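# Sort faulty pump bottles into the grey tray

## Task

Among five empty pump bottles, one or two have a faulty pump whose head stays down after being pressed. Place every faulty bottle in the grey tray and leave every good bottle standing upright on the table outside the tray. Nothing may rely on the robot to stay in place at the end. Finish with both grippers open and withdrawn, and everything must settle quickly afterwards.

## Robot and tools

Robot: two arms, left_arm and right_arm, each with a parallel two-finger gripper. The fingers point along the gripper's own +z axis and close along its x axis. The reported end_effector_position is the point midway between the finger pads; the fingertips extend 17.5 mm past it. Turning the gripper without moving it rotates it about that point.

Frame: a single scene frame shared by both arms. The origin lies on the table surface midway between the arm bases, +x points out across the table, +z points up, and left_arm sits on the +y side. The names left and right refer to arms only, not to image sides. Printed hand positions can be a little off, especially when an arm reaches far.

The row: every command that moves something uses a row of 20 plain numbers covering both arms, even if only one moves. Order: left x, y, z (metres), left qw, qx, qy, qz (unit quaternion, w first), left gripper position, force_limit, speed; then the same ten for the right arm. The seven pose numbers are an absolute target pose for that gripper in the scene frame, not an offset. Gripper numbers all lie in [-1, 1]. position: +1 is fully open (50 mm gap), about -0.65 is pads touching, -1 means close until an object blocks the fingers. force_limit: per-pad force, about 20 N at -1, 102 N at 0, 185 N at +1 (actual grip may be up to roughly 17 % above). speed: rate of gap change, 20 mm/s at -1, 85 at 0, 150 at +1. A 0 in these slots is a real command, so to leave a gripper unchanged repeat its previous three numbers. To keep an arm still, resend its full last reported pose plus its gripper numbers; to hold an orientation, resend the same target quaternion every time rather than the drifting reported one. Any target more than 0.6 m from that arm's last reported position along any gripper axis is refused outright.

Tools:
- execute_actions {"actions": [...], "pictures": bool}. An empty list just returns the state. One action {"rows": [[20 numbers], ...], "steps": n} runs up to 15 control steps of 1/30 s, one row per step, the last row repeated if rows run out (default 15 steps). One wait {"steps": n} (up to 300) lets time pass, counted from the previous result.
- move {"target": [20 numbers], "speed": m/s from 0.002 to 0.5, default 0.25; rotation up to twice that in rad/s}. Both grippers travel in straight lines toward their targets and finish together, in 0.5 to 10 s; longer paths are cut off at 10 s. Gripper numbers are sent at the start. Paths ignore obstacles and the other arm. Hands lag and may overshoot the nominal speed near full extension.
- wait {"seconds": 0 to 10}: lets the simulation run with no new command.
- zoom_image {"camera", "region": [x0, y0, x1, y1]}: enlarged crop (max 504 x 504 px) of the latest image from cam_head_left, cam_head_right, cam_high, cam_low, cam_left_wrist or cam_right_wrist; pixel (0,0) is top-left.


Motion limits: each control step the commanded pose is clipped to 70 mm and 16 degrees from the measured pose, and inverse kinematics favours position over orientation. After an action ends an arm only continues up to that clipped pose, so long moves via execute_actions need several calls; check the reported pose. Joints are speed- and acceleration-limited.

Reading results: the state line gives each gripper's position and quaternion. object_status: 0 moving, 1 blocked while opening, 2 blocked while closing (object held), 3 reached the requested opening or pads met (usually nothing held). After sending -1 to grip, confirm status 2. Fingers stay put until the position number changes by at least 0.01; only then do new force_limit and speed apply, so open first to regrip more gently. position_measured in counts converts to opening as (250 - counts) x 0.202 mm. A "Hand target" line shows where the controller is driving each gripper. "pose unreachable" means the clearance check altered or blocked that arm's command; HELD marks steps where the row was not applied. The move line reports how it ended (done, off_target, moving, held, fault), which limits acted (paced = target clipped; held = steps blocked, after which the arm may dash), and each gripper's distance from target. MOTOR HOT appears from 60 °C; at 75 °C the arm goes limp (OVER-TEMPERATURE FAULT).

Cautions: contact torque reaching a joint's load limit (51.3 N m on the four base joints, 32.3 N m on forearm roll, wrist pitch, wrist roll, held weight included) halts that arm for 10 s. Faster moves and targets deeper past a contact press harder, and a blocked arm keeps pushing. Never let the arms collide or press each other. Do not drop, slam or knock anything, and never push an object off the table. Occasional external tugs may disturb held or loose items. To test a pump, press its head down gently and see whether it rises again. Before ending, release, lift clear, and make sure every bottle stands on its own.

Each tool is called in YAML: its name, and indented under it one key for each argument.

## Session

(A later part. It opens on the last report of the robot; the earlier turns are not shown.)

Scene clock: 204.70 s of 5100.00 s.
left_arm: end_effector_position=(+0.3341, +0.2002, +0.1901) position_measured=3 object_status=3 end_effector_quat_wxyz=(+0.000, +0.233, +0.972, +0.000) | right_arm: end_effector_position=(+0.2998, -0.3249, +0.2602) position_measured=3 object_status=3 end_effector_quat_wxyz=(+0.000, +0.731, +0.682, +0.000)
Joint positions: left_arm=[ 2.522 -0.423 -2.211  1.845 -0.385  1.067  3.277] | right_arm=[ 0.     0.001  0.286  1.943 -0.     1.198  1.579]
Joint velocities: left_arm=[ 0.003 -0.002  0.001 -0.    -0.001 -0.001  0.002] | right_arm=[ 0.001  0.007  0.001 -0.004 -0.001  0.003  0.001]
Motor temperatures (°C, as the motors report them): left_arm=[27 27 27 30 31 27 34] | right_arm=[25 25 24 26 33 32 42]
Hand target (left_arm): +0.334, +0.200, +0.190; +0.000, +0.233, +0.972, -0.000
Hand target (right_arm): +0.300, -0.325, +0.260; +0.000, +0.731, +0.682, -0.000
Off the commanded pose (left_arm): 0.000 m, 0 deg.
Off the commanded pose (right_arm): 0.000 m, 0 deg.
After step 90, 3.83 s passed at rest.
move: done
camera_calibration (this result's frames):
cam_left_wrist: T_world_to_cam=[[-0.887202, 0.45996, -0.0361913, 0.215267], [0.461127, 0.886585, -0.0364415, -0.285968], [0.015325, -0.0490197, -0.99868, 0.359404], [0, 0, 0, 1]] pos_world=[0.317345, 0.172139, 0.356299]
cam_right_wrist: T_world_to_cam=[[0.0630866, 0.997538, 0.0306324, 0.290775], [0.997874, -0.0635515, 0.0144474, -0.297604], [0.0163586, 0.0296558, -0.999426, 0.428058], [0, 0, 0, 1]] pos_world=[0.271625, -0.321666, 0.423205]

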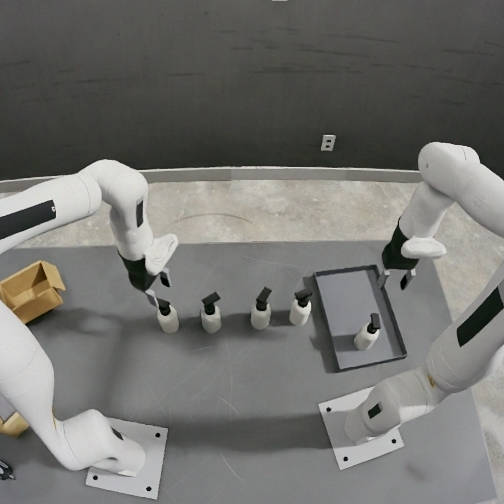

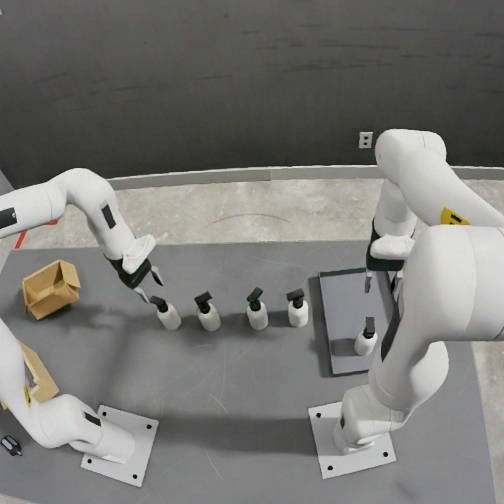

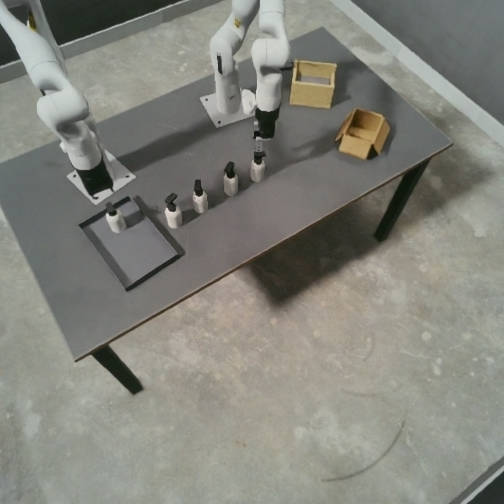

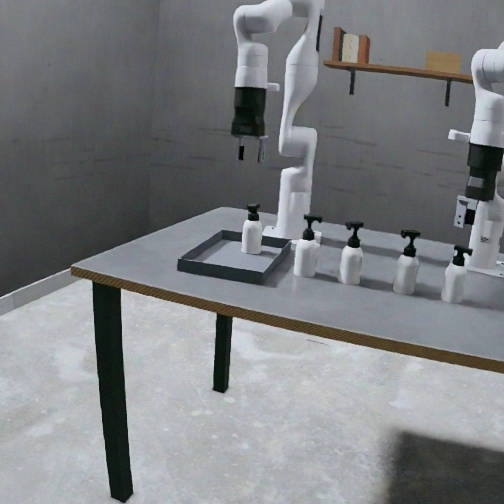

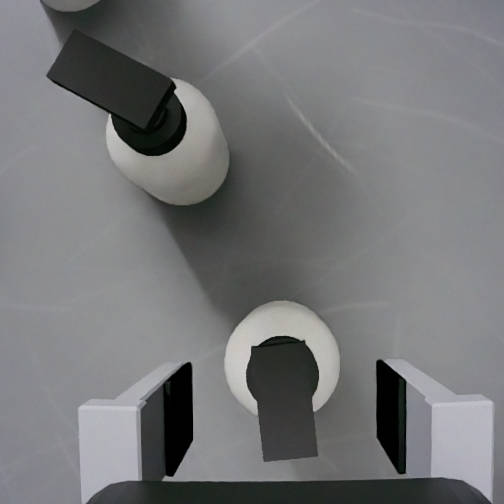

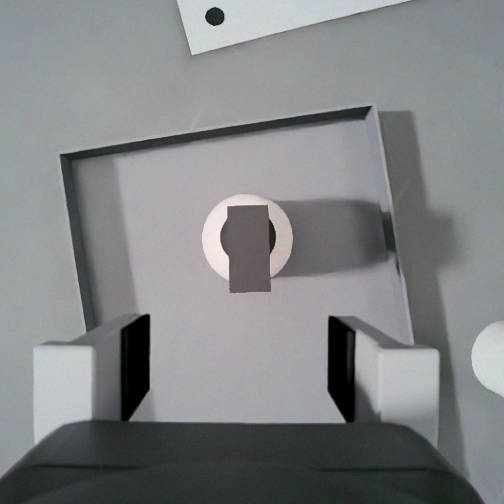

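Good. Grip and relay.

move:
  target: [0.334,0.200,0.11,0,0.233,0.972,0,1,0,1,0.30,-0.325,0.26,0,0.731,0.682,0,1,0,1]
  speed: 0.1

move:
  target: [0.334,0.200,0.11,0,0.233,0.972,0,-1,-0.5,1,0.30,-0.325,0.26,0,0.731,0.682,0,1,0,1]

Scene clock: 209.83 s of 5100.00 s.
left_arm: end_effector_position=(+0.3341, +0.2002, +0.1104) position_measured=3 object_status=3 end_effector_quat_wxyz=(+0.000, +0.233, +0.972, -0.000) | right_arm: end_effector_position=(+0.3000, -0.3250, +0.2600) position_measured=3 object_status=3 end_effector_quat_wxyz=(+0.000, +0.731, +0.682, -0.000)
Joint positions: left_arm=[ 2.619 -0.548 -2.319  1.973 -0.533  0.849  3.41 ] | right_arm=[ 0.     0.002  0.286  1.942 -0.001  1.198  1.58 ]
Joint velocities: left_arm=[ 0.004 -0.004 -0.     0.    -0.001 -0.002  0.002] | right_arm=[-0.     0.003  0.     0.    -0.    -0.    -0.   ]
Motor temperatures (°C, as the motors report them): left_arm=[27 27 27 30 31 27 34] | right_arm=[25 25 24 26 33 32 42]
Hand target (left_arm): +0.334, +0.200, +0.110; +0.000, +0.233, +0.972, -0.000
Hand target (right_arm): +0.300, -0.325, +0.260; +0.000, +0.731, +0.682, -0.000
Off the commanded pose (left_arm): 0.000 m, 0 deg.
Off the commanded pose (right_arm): 0.000 m, 0 deg.
After step 90, 0.93 s passed at rest.
move: done
camera_calibration (this result's frames):
cam_left_wrist: T_world_to_cam=[[-0.887154, 0.460034, -0.0364074, 0.212355], [0.461215, 0.886532, -0.0366283, -0.28892], [0.0154261, -0.0492866, -0.998666, 0.279796], [0, 0, 0, 1]] pos_world=[0.31733, 0.172237, 0.276572]
cam_right_wrist: T_world_to_cam=[[0.0630994, 0.997537, 0.0306306, 0.290832], [0.997883, -0.0635455, 0.0138147, -0.297595], [0.0157271, 0.029694, -0.999435, 0.428051], [0, 0, 0, 1]] pos_world=[0.271882, -0.321737, 0.423012]

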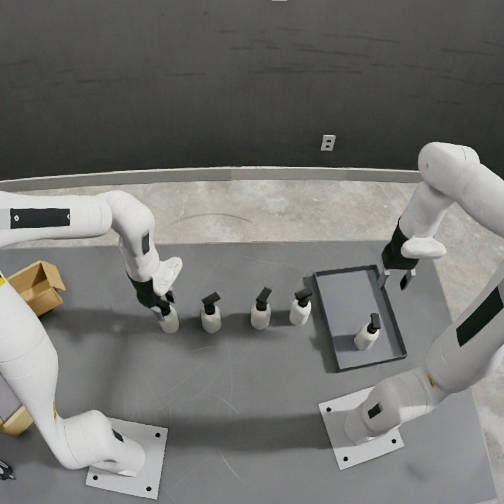

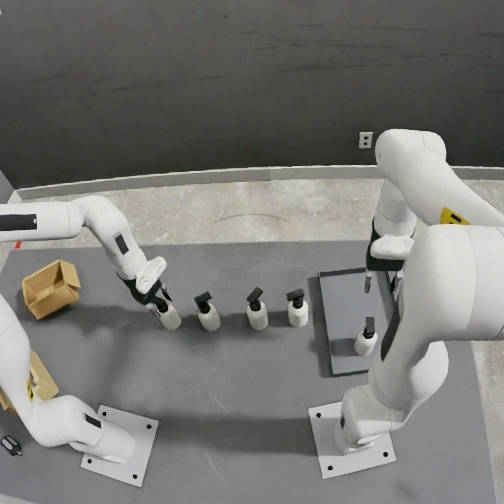

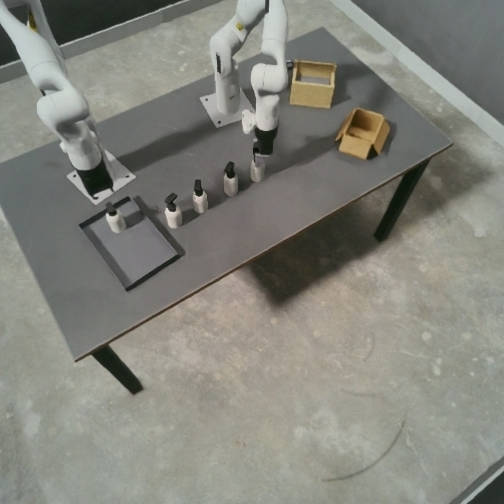

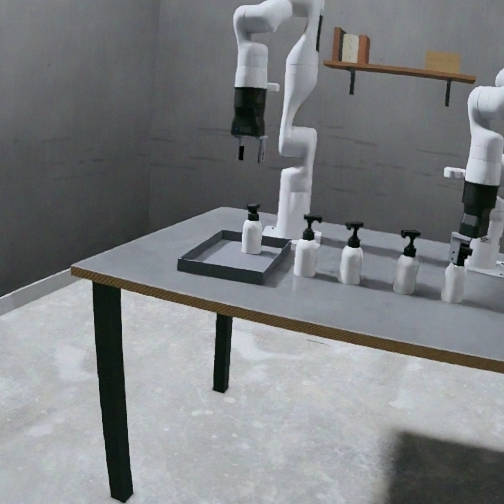

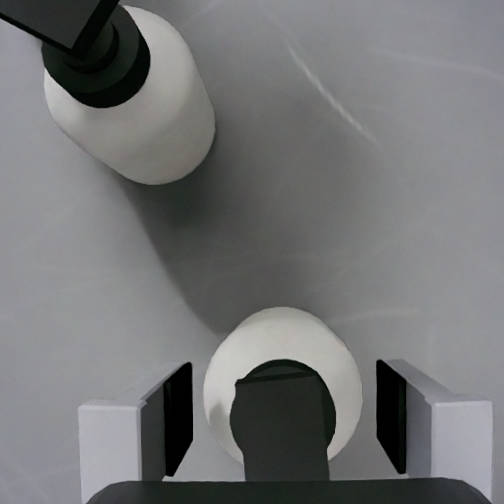

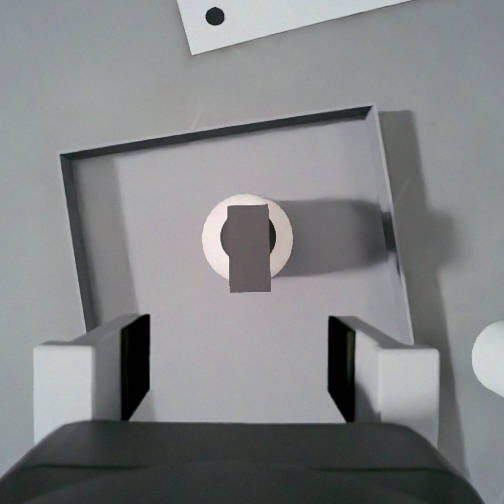

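Scene clock: 210.53 s of 5100.00 s.
left_arm: end_effector_position=(+0.3342, +0.2000, +0.1103) position_measured=124 object_status=2 end_effector_quat_wxyz=(+0.000, +0.233, +0.972, +0.000) | right_arm: end_effector_position=(+0.3000, -0.3250, +0.2600) position_measured=3 object_status=3 end_effector_quat_wxyz=(+0.000, +0.731, +0.682, +0.000)
Joint positions: left_arm=[ 2.621 -0.548 -2.319  1.973 -0.534  0.849  3.411] | right_arm=[ 0.     0.002  0.286  1.942 -0.001  1.198  1.58 ]
Joint velocities: left_arm=[-0.     0.001 -0.001  0.001  0.     0.    -0.001] | right_arm=[-0.     0.001 -0.    -0.     0.001  0.     0.001]
Motor temperatures (°C, as the motors report them): left_arm=[27 27 27 30 31 27 34] | right_arm=[25 25 24 26 33 32 42]
Hand target (left_arm): +0.334, +0.200, +0.110; +0.000, +0.233, +0.972, -0.000
Hand target (right_arm): +0.300, -0.325, +0.260; -0.000, +0.731, +0.682, -0.000
Off the commanded pose (left_arm): 0.000 m, 0 deg.
Off the commanded pose (right_arm): 0.000 m, 0 deg.
move: done
camera_calibration (this result's frames):
cam_left_wrist: T_world_to_cam=[[-0.887055, 0.460226, -0.036404, 0.212463], [0.461398, 0.886459, -0.036098, -0.288882], [0.0156574, -0.0488176, -0.998685, 0.279515], [0, 0, 0, 1]] pos_world=[0.31738, 0.171946, 0.276454]
cam_right_wrist: T_world_to_cam=[[0.063102, 0.997537, 0.0306348, 0.29083], [0.997883, -0.0635481, 0.013814, -0.297595], [0.0157268, 0.0296983, -0.999435, 0.428053], [0, 0, 0, 1]] pos_world=[0.271881, -0.321737, 0.423013]

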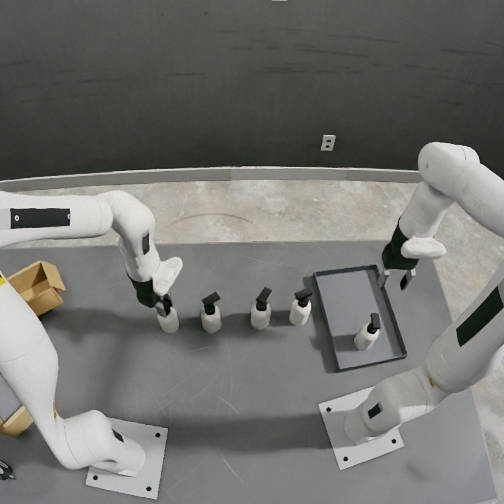

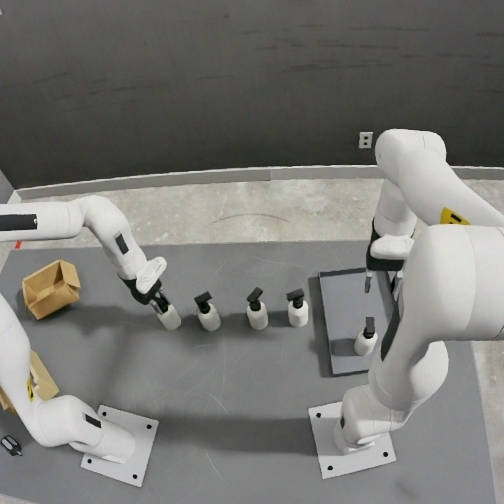

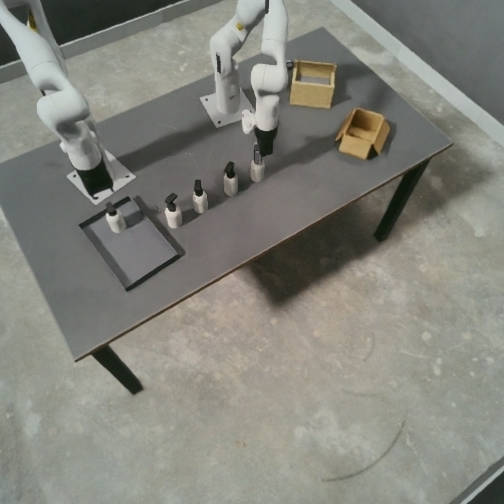

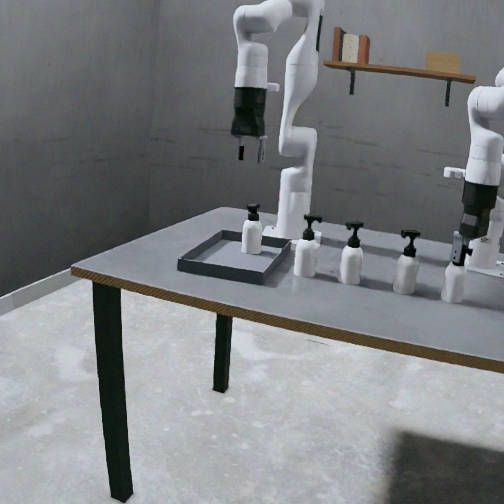

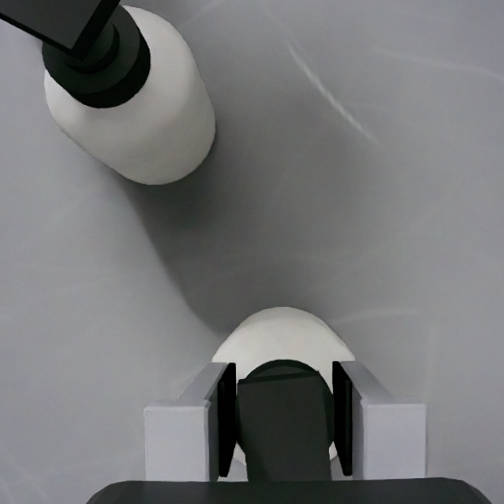

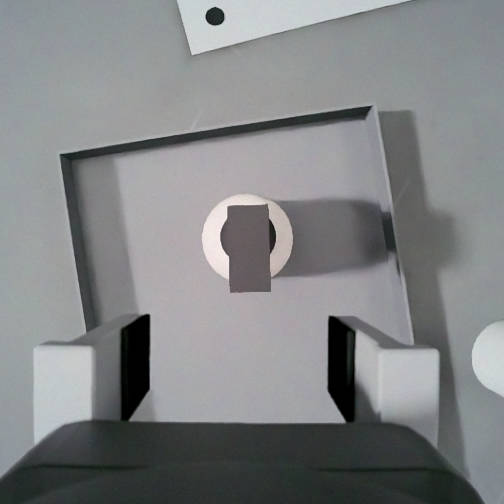

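move:
  target: [0.325,0.205,0.16,0,0.233,0.972,0,-1,-0.5,1,0.30,-0.325,0.26,0,0.731,0.682,0,1,0,1]
  speed: 0.15

move:
  target: [0.235,0.17,0.17,0,0.5,0.866,0,-1,-0.5,1,0.30,-0.325,0.26,0,0.731,0.682,0,1,0,1]
  speed: 0.2

move:
  target: [0.235,0.03,0.14,0,0.731,0.682,0,-1,-0.5,1,0.30,-0.325,0.26,0,0.731,0.682,0,1,0,1]
  speed: 0.2

Scene clock: 220.73 s of 5100.00 s.
left_arm: end_effector_position=(+0.3249, +0.2048, +0.1597) position_measured=124 object_status=2 end_effector_quat_wxyz=(-0.000, +0.233, +0.972, +0.000) | right_arm: end_effector_position=(+0.3000, -0.3250, +0.2600) position_measured=3 object_status=3 end_effector_quat_wxyz=(+0.000, +0.731, +0.682, +0.000)
Joint positions: left_arm=[ 2.531 -0.448 -2.236  1.928 -0.426  0.97   3.312] | right_arm=[ 0.     0.002  0.286  1.942 -0.001  1.198  1.58 ]
Joint velocities: left_arm=[-0.006  0.004 -0.001 -0.001  0.003  0.001 -0.002] | right_arm=[ 0.     0.001  0.    -0.001 -0.001  0.     0.001]
Motor temperatures (°C, as the motors report them): left_arm=[27 27 27 30 31 27 34] | right_arm=[25 25 24 26 33 32 42]
Hand target (left_arm): +0.325, +0.205, +0.160; -0.000, +0.233, +0.972, +0.000
Hand target (right_arm): +0.300, -0.325, +0.260; -0.000, +0.731, +0.682, -0.000
Off the commanded pose (left_arm): 0.000 m, 0 deg.
Off the commanded pose (right_arm): 0.000 m, 0 deg.
After step 90, 6.33 s passed at rest.
move: done
camera_calibration (this result's frames):
cam_left_wrist: T_world_to_cam=[[-0.886896, 0.460597, -0.0355759, 0.203634], [0.461737, 0.886259, -0.036668, -0.287021], [0.0146403, -0.0489474, -0.998694, 0.329633], [0, 0, 0, 1]] pos_world=[0.308304, 0.176716, 0.325923]
cam_right_wrist: T_world_to_cam=[[0.0631019, 0.997537, 0.0306349, 0.29083], [0.997883, -0.0635481, 0.0138143, -0.297595], [0.0157271, 0.0296984, -0.999435, 0.428053], [0, 0, 0, 1]] pos_world=[0.271881, -0.321737, 0.423013]

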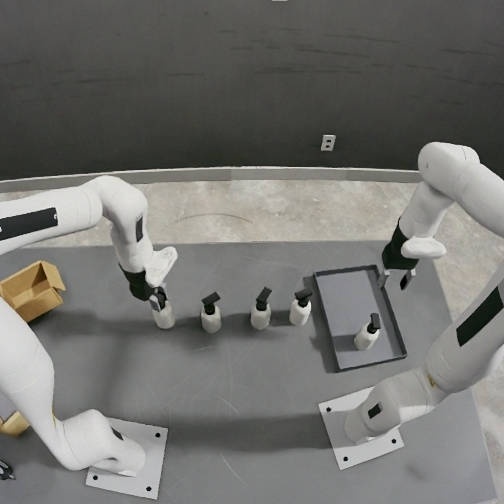

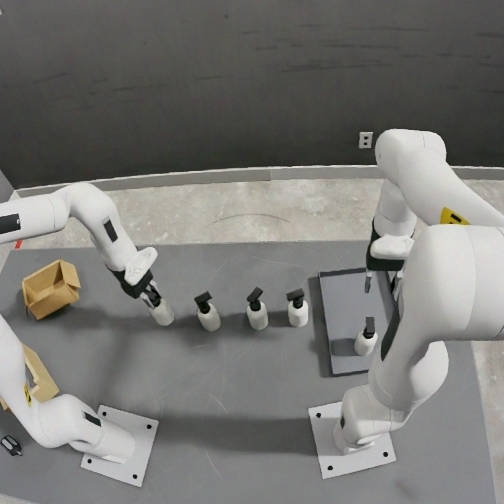

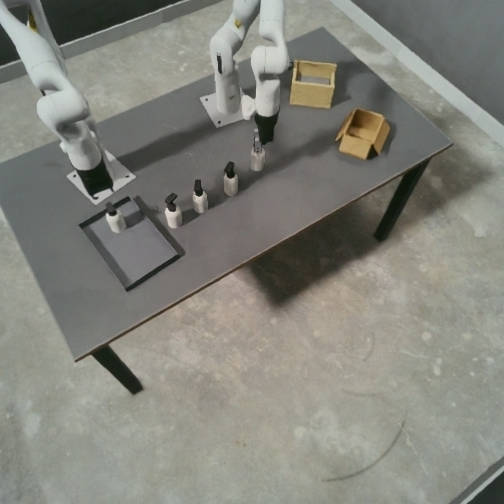

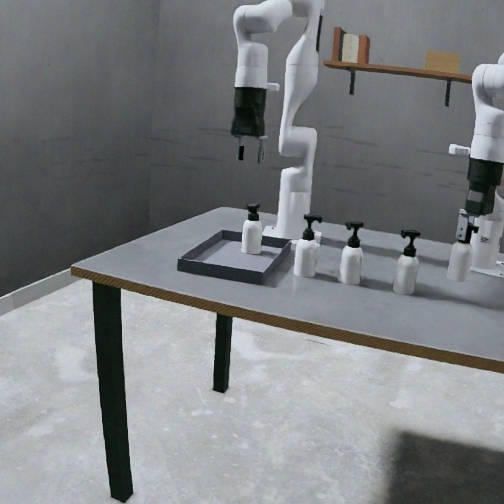

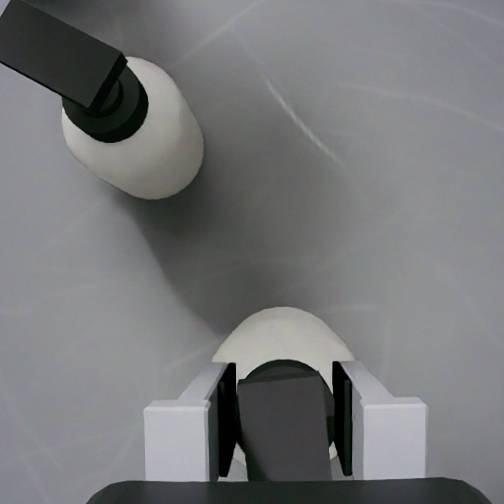

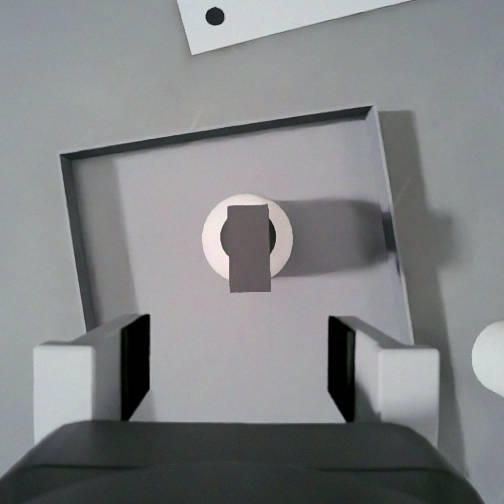

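Scene clock: 222.53 s of 5100.00 s.
left_arm: end_effector_position=(+0.2351, +0.1702, +0.1698) position_measured=124 object_status=2 end_effector_quat_wxyz=(-0.000, +0.500, +0.866, +0.000) | right_arm: end_effector_position=(+0.3000, -0.3250, +0.2600) position_measured=3 object_status=3 end_effector_quat_wxyz=(+0.000, +0.731, +0.682, +0.000)
Joint positions: left_arm=[ 2.463 -0.356 -1.973  2.086 -0.406  0.952  2.951] | right_arm=[ 0.     0.002  0.286  1.942 -0.001  1.198  1.58 ]
Joint velocities: left_arm=[-0.007  0.003  0.003  0.002  0.001 -0.    -0.004] | right_arm=[ 0.     0.     0.    -0.     0.    -0.    -0.001]
Motor temperatures (°C, as the motors report them): left_arm=[27 27 27 30 31 27 34] | right_arm=[25 25 24 26 33 32 42]
Hand target (left_arm): +0.235, +0.170, +0.170; -0.000, +0.500, +0.866, +0.000
Hand target (right_arm): +0.300, -0.325, +0.260; -0.000, +0.731, +0.682, -0.000
Off the commanded pose (left_arm): 0.000 m, 0 deg.
Off the commanded pose (right_arm): 0.000 m, 0 deg.
move: done
camera_calibration (this result's frames):
cam_left_wrist: T_world_to_cam=[[-0.492643, 0.869503, -0.0356011, -0.0220815], [0.870116, 0.4915, -0.0364155, -0.243392], [-0.0141655, -0.048917, -0.998702, 0.346064], [0, 0, 0, 1]] pos_world=[0.205803, 0.155756, 0.335965]
cam_right_wrist: T_world_to_cam=[[0.0631023, 0.997537, 0.030635, 0.29083], [0.997883, -0.0635485, 0.0138144, -0.297595], [0.0157272, 0.0296984, -0.999435, 0.428053], [0, 0, 0, 1]] pos_world=[0.271881, -0.321737, 0.423013]

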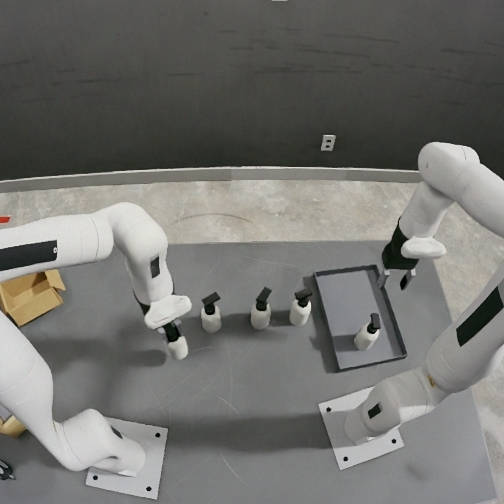

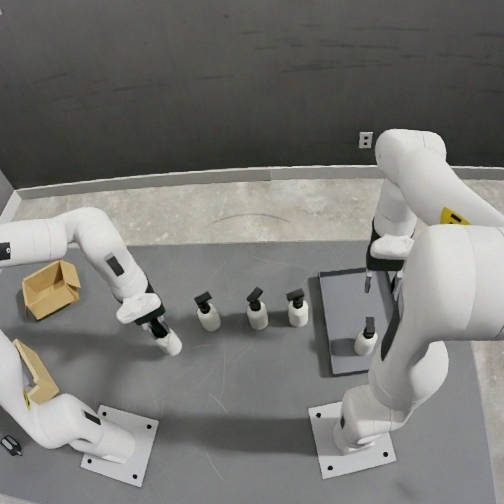

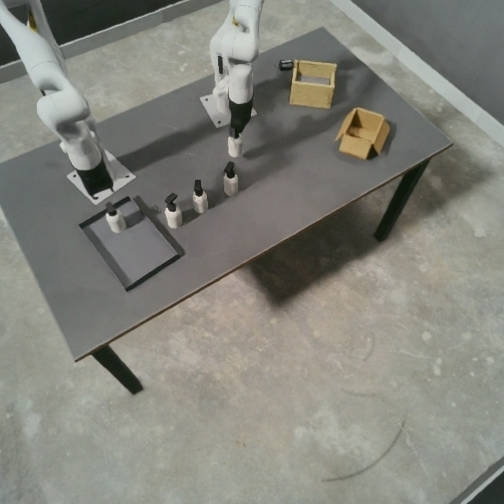

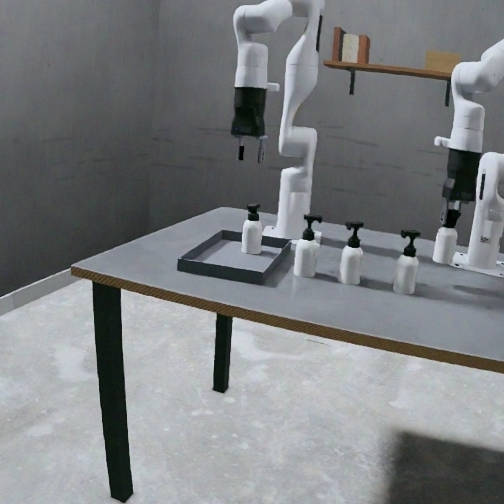

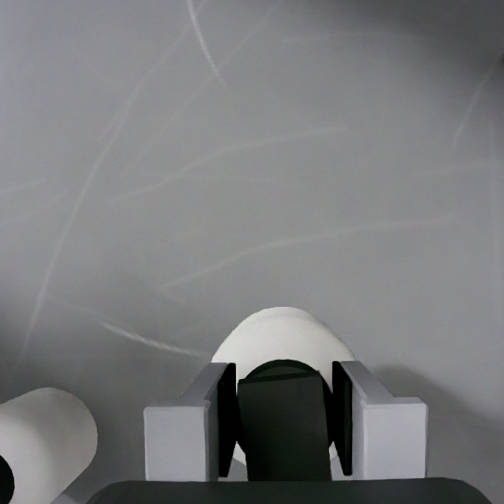

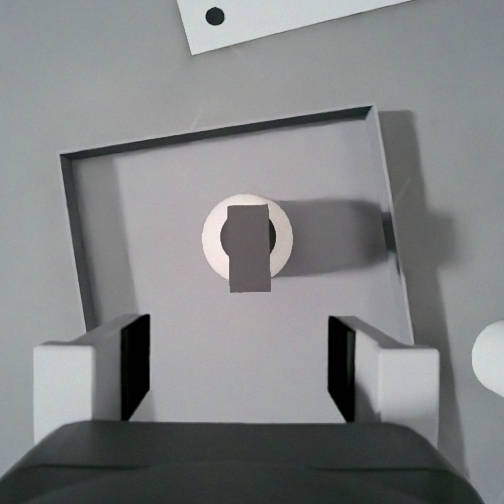

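Scene clock: 224.43 s of 5100.00 s.
left_arm: end_effector_position=(+0.2357, +0.0304, +0.1404) position_measured=124 object_status=2 end_effector_quat_wxyz=(+0.001, +0.731, +0.682, +0.000) | right_arm: end_effector_position=(+0.3000, -0.3250, +0.2600) position_measured=3 object_status=3 end_effector_quat_wxyz=(+0.000, +0.731, +0.682, +0.000)
Joint positions: left_arm=[ 3.037 -0.638 -2.048  1.877 -0.661  1.043  2.915] | right_arm=[ 0.     0.002  0.286  1.942 -0.001  1.198  1.58 ]
Joint velocities: left_arm=[ 0.011 -0.007 -0.002 -0.003 -0.002  0.002 -0.   ] | right_arm=[ 0.     0.001  0.    -0.001  0.    -0.001 -0.   ]
Motor temperatures (°C, as the motors report them): left_arm=[27 27 27 30 31 27 34] | right_arm=[25 25 24 26 33 32 42]
Hand target (left_arm): +0.235, +0.030, +0.140; +0.001, +0.731, +0.682, +0.000
Hand target (right_arm): +0.300, -0.325, +0.260; -0.000, +0.731, +0.682, -0.000
Off the commanded pose (left_arm): 0.001 m, 0 deg.
Off the commanded pose (right_arm): 0.000 m, 0 deg.
move: done
camera_calibration (this result's frames):
cam_left_wrist: T_world_to_cam=[[0.0769516, 0.996365, -0.0365364, -0.0392417], [0.996331, -0.0782223, -0.0347241, -0.188907], [-0.0374559, -0.0337302, -0.998729, 0.314953], [0, 0, 0, 1]] pos_world=[0.20303, 0.0349457, 0.306559]
cam_right_wrist: T_world_to_cam=[[0.063102, 0.997537, 0.030635, 0.29083], [0.997883, -0.0635482, 0.0138142, -0.297595], [0.015727, 0.0296984, -0.999435, 0.428053], [0, 0, 0, 1]] pos_world=[0.271881, -0.321737, 0.423013]

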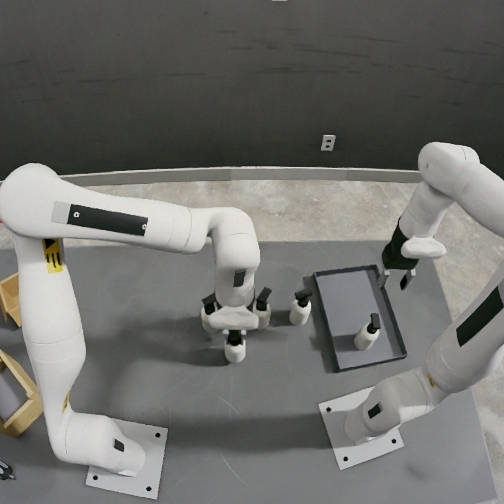

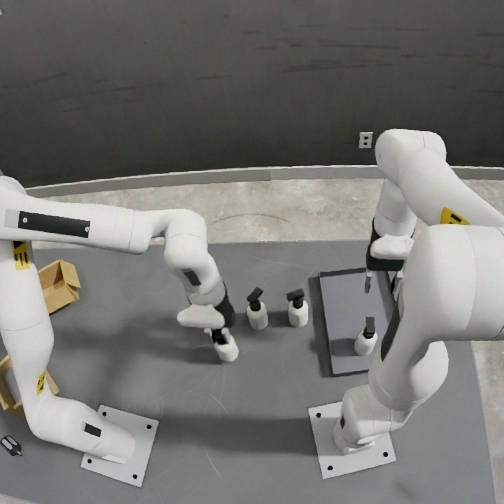

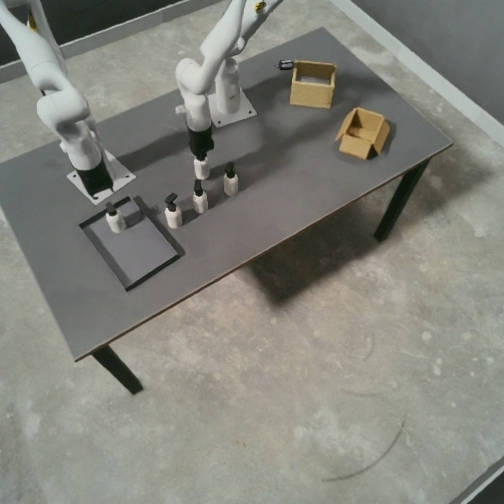

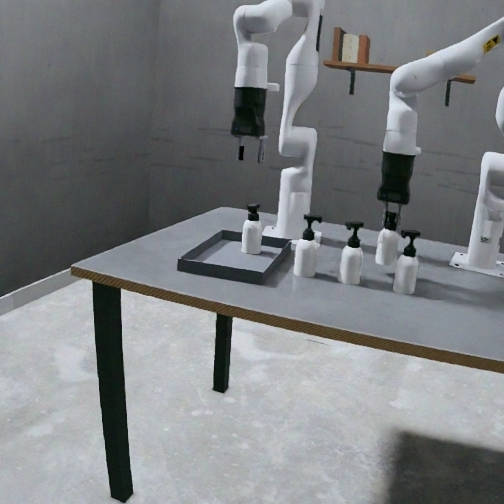

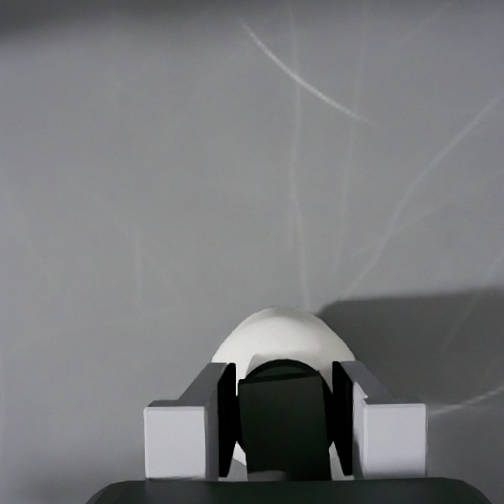

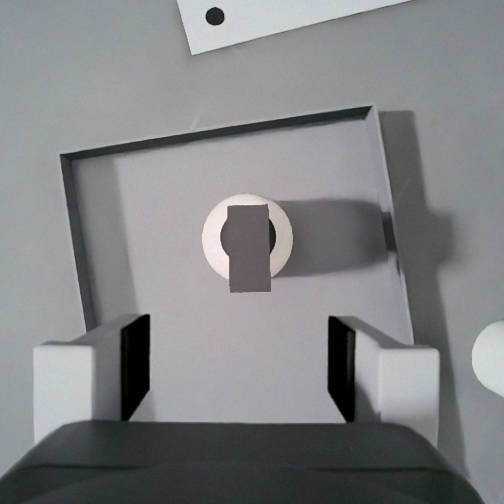

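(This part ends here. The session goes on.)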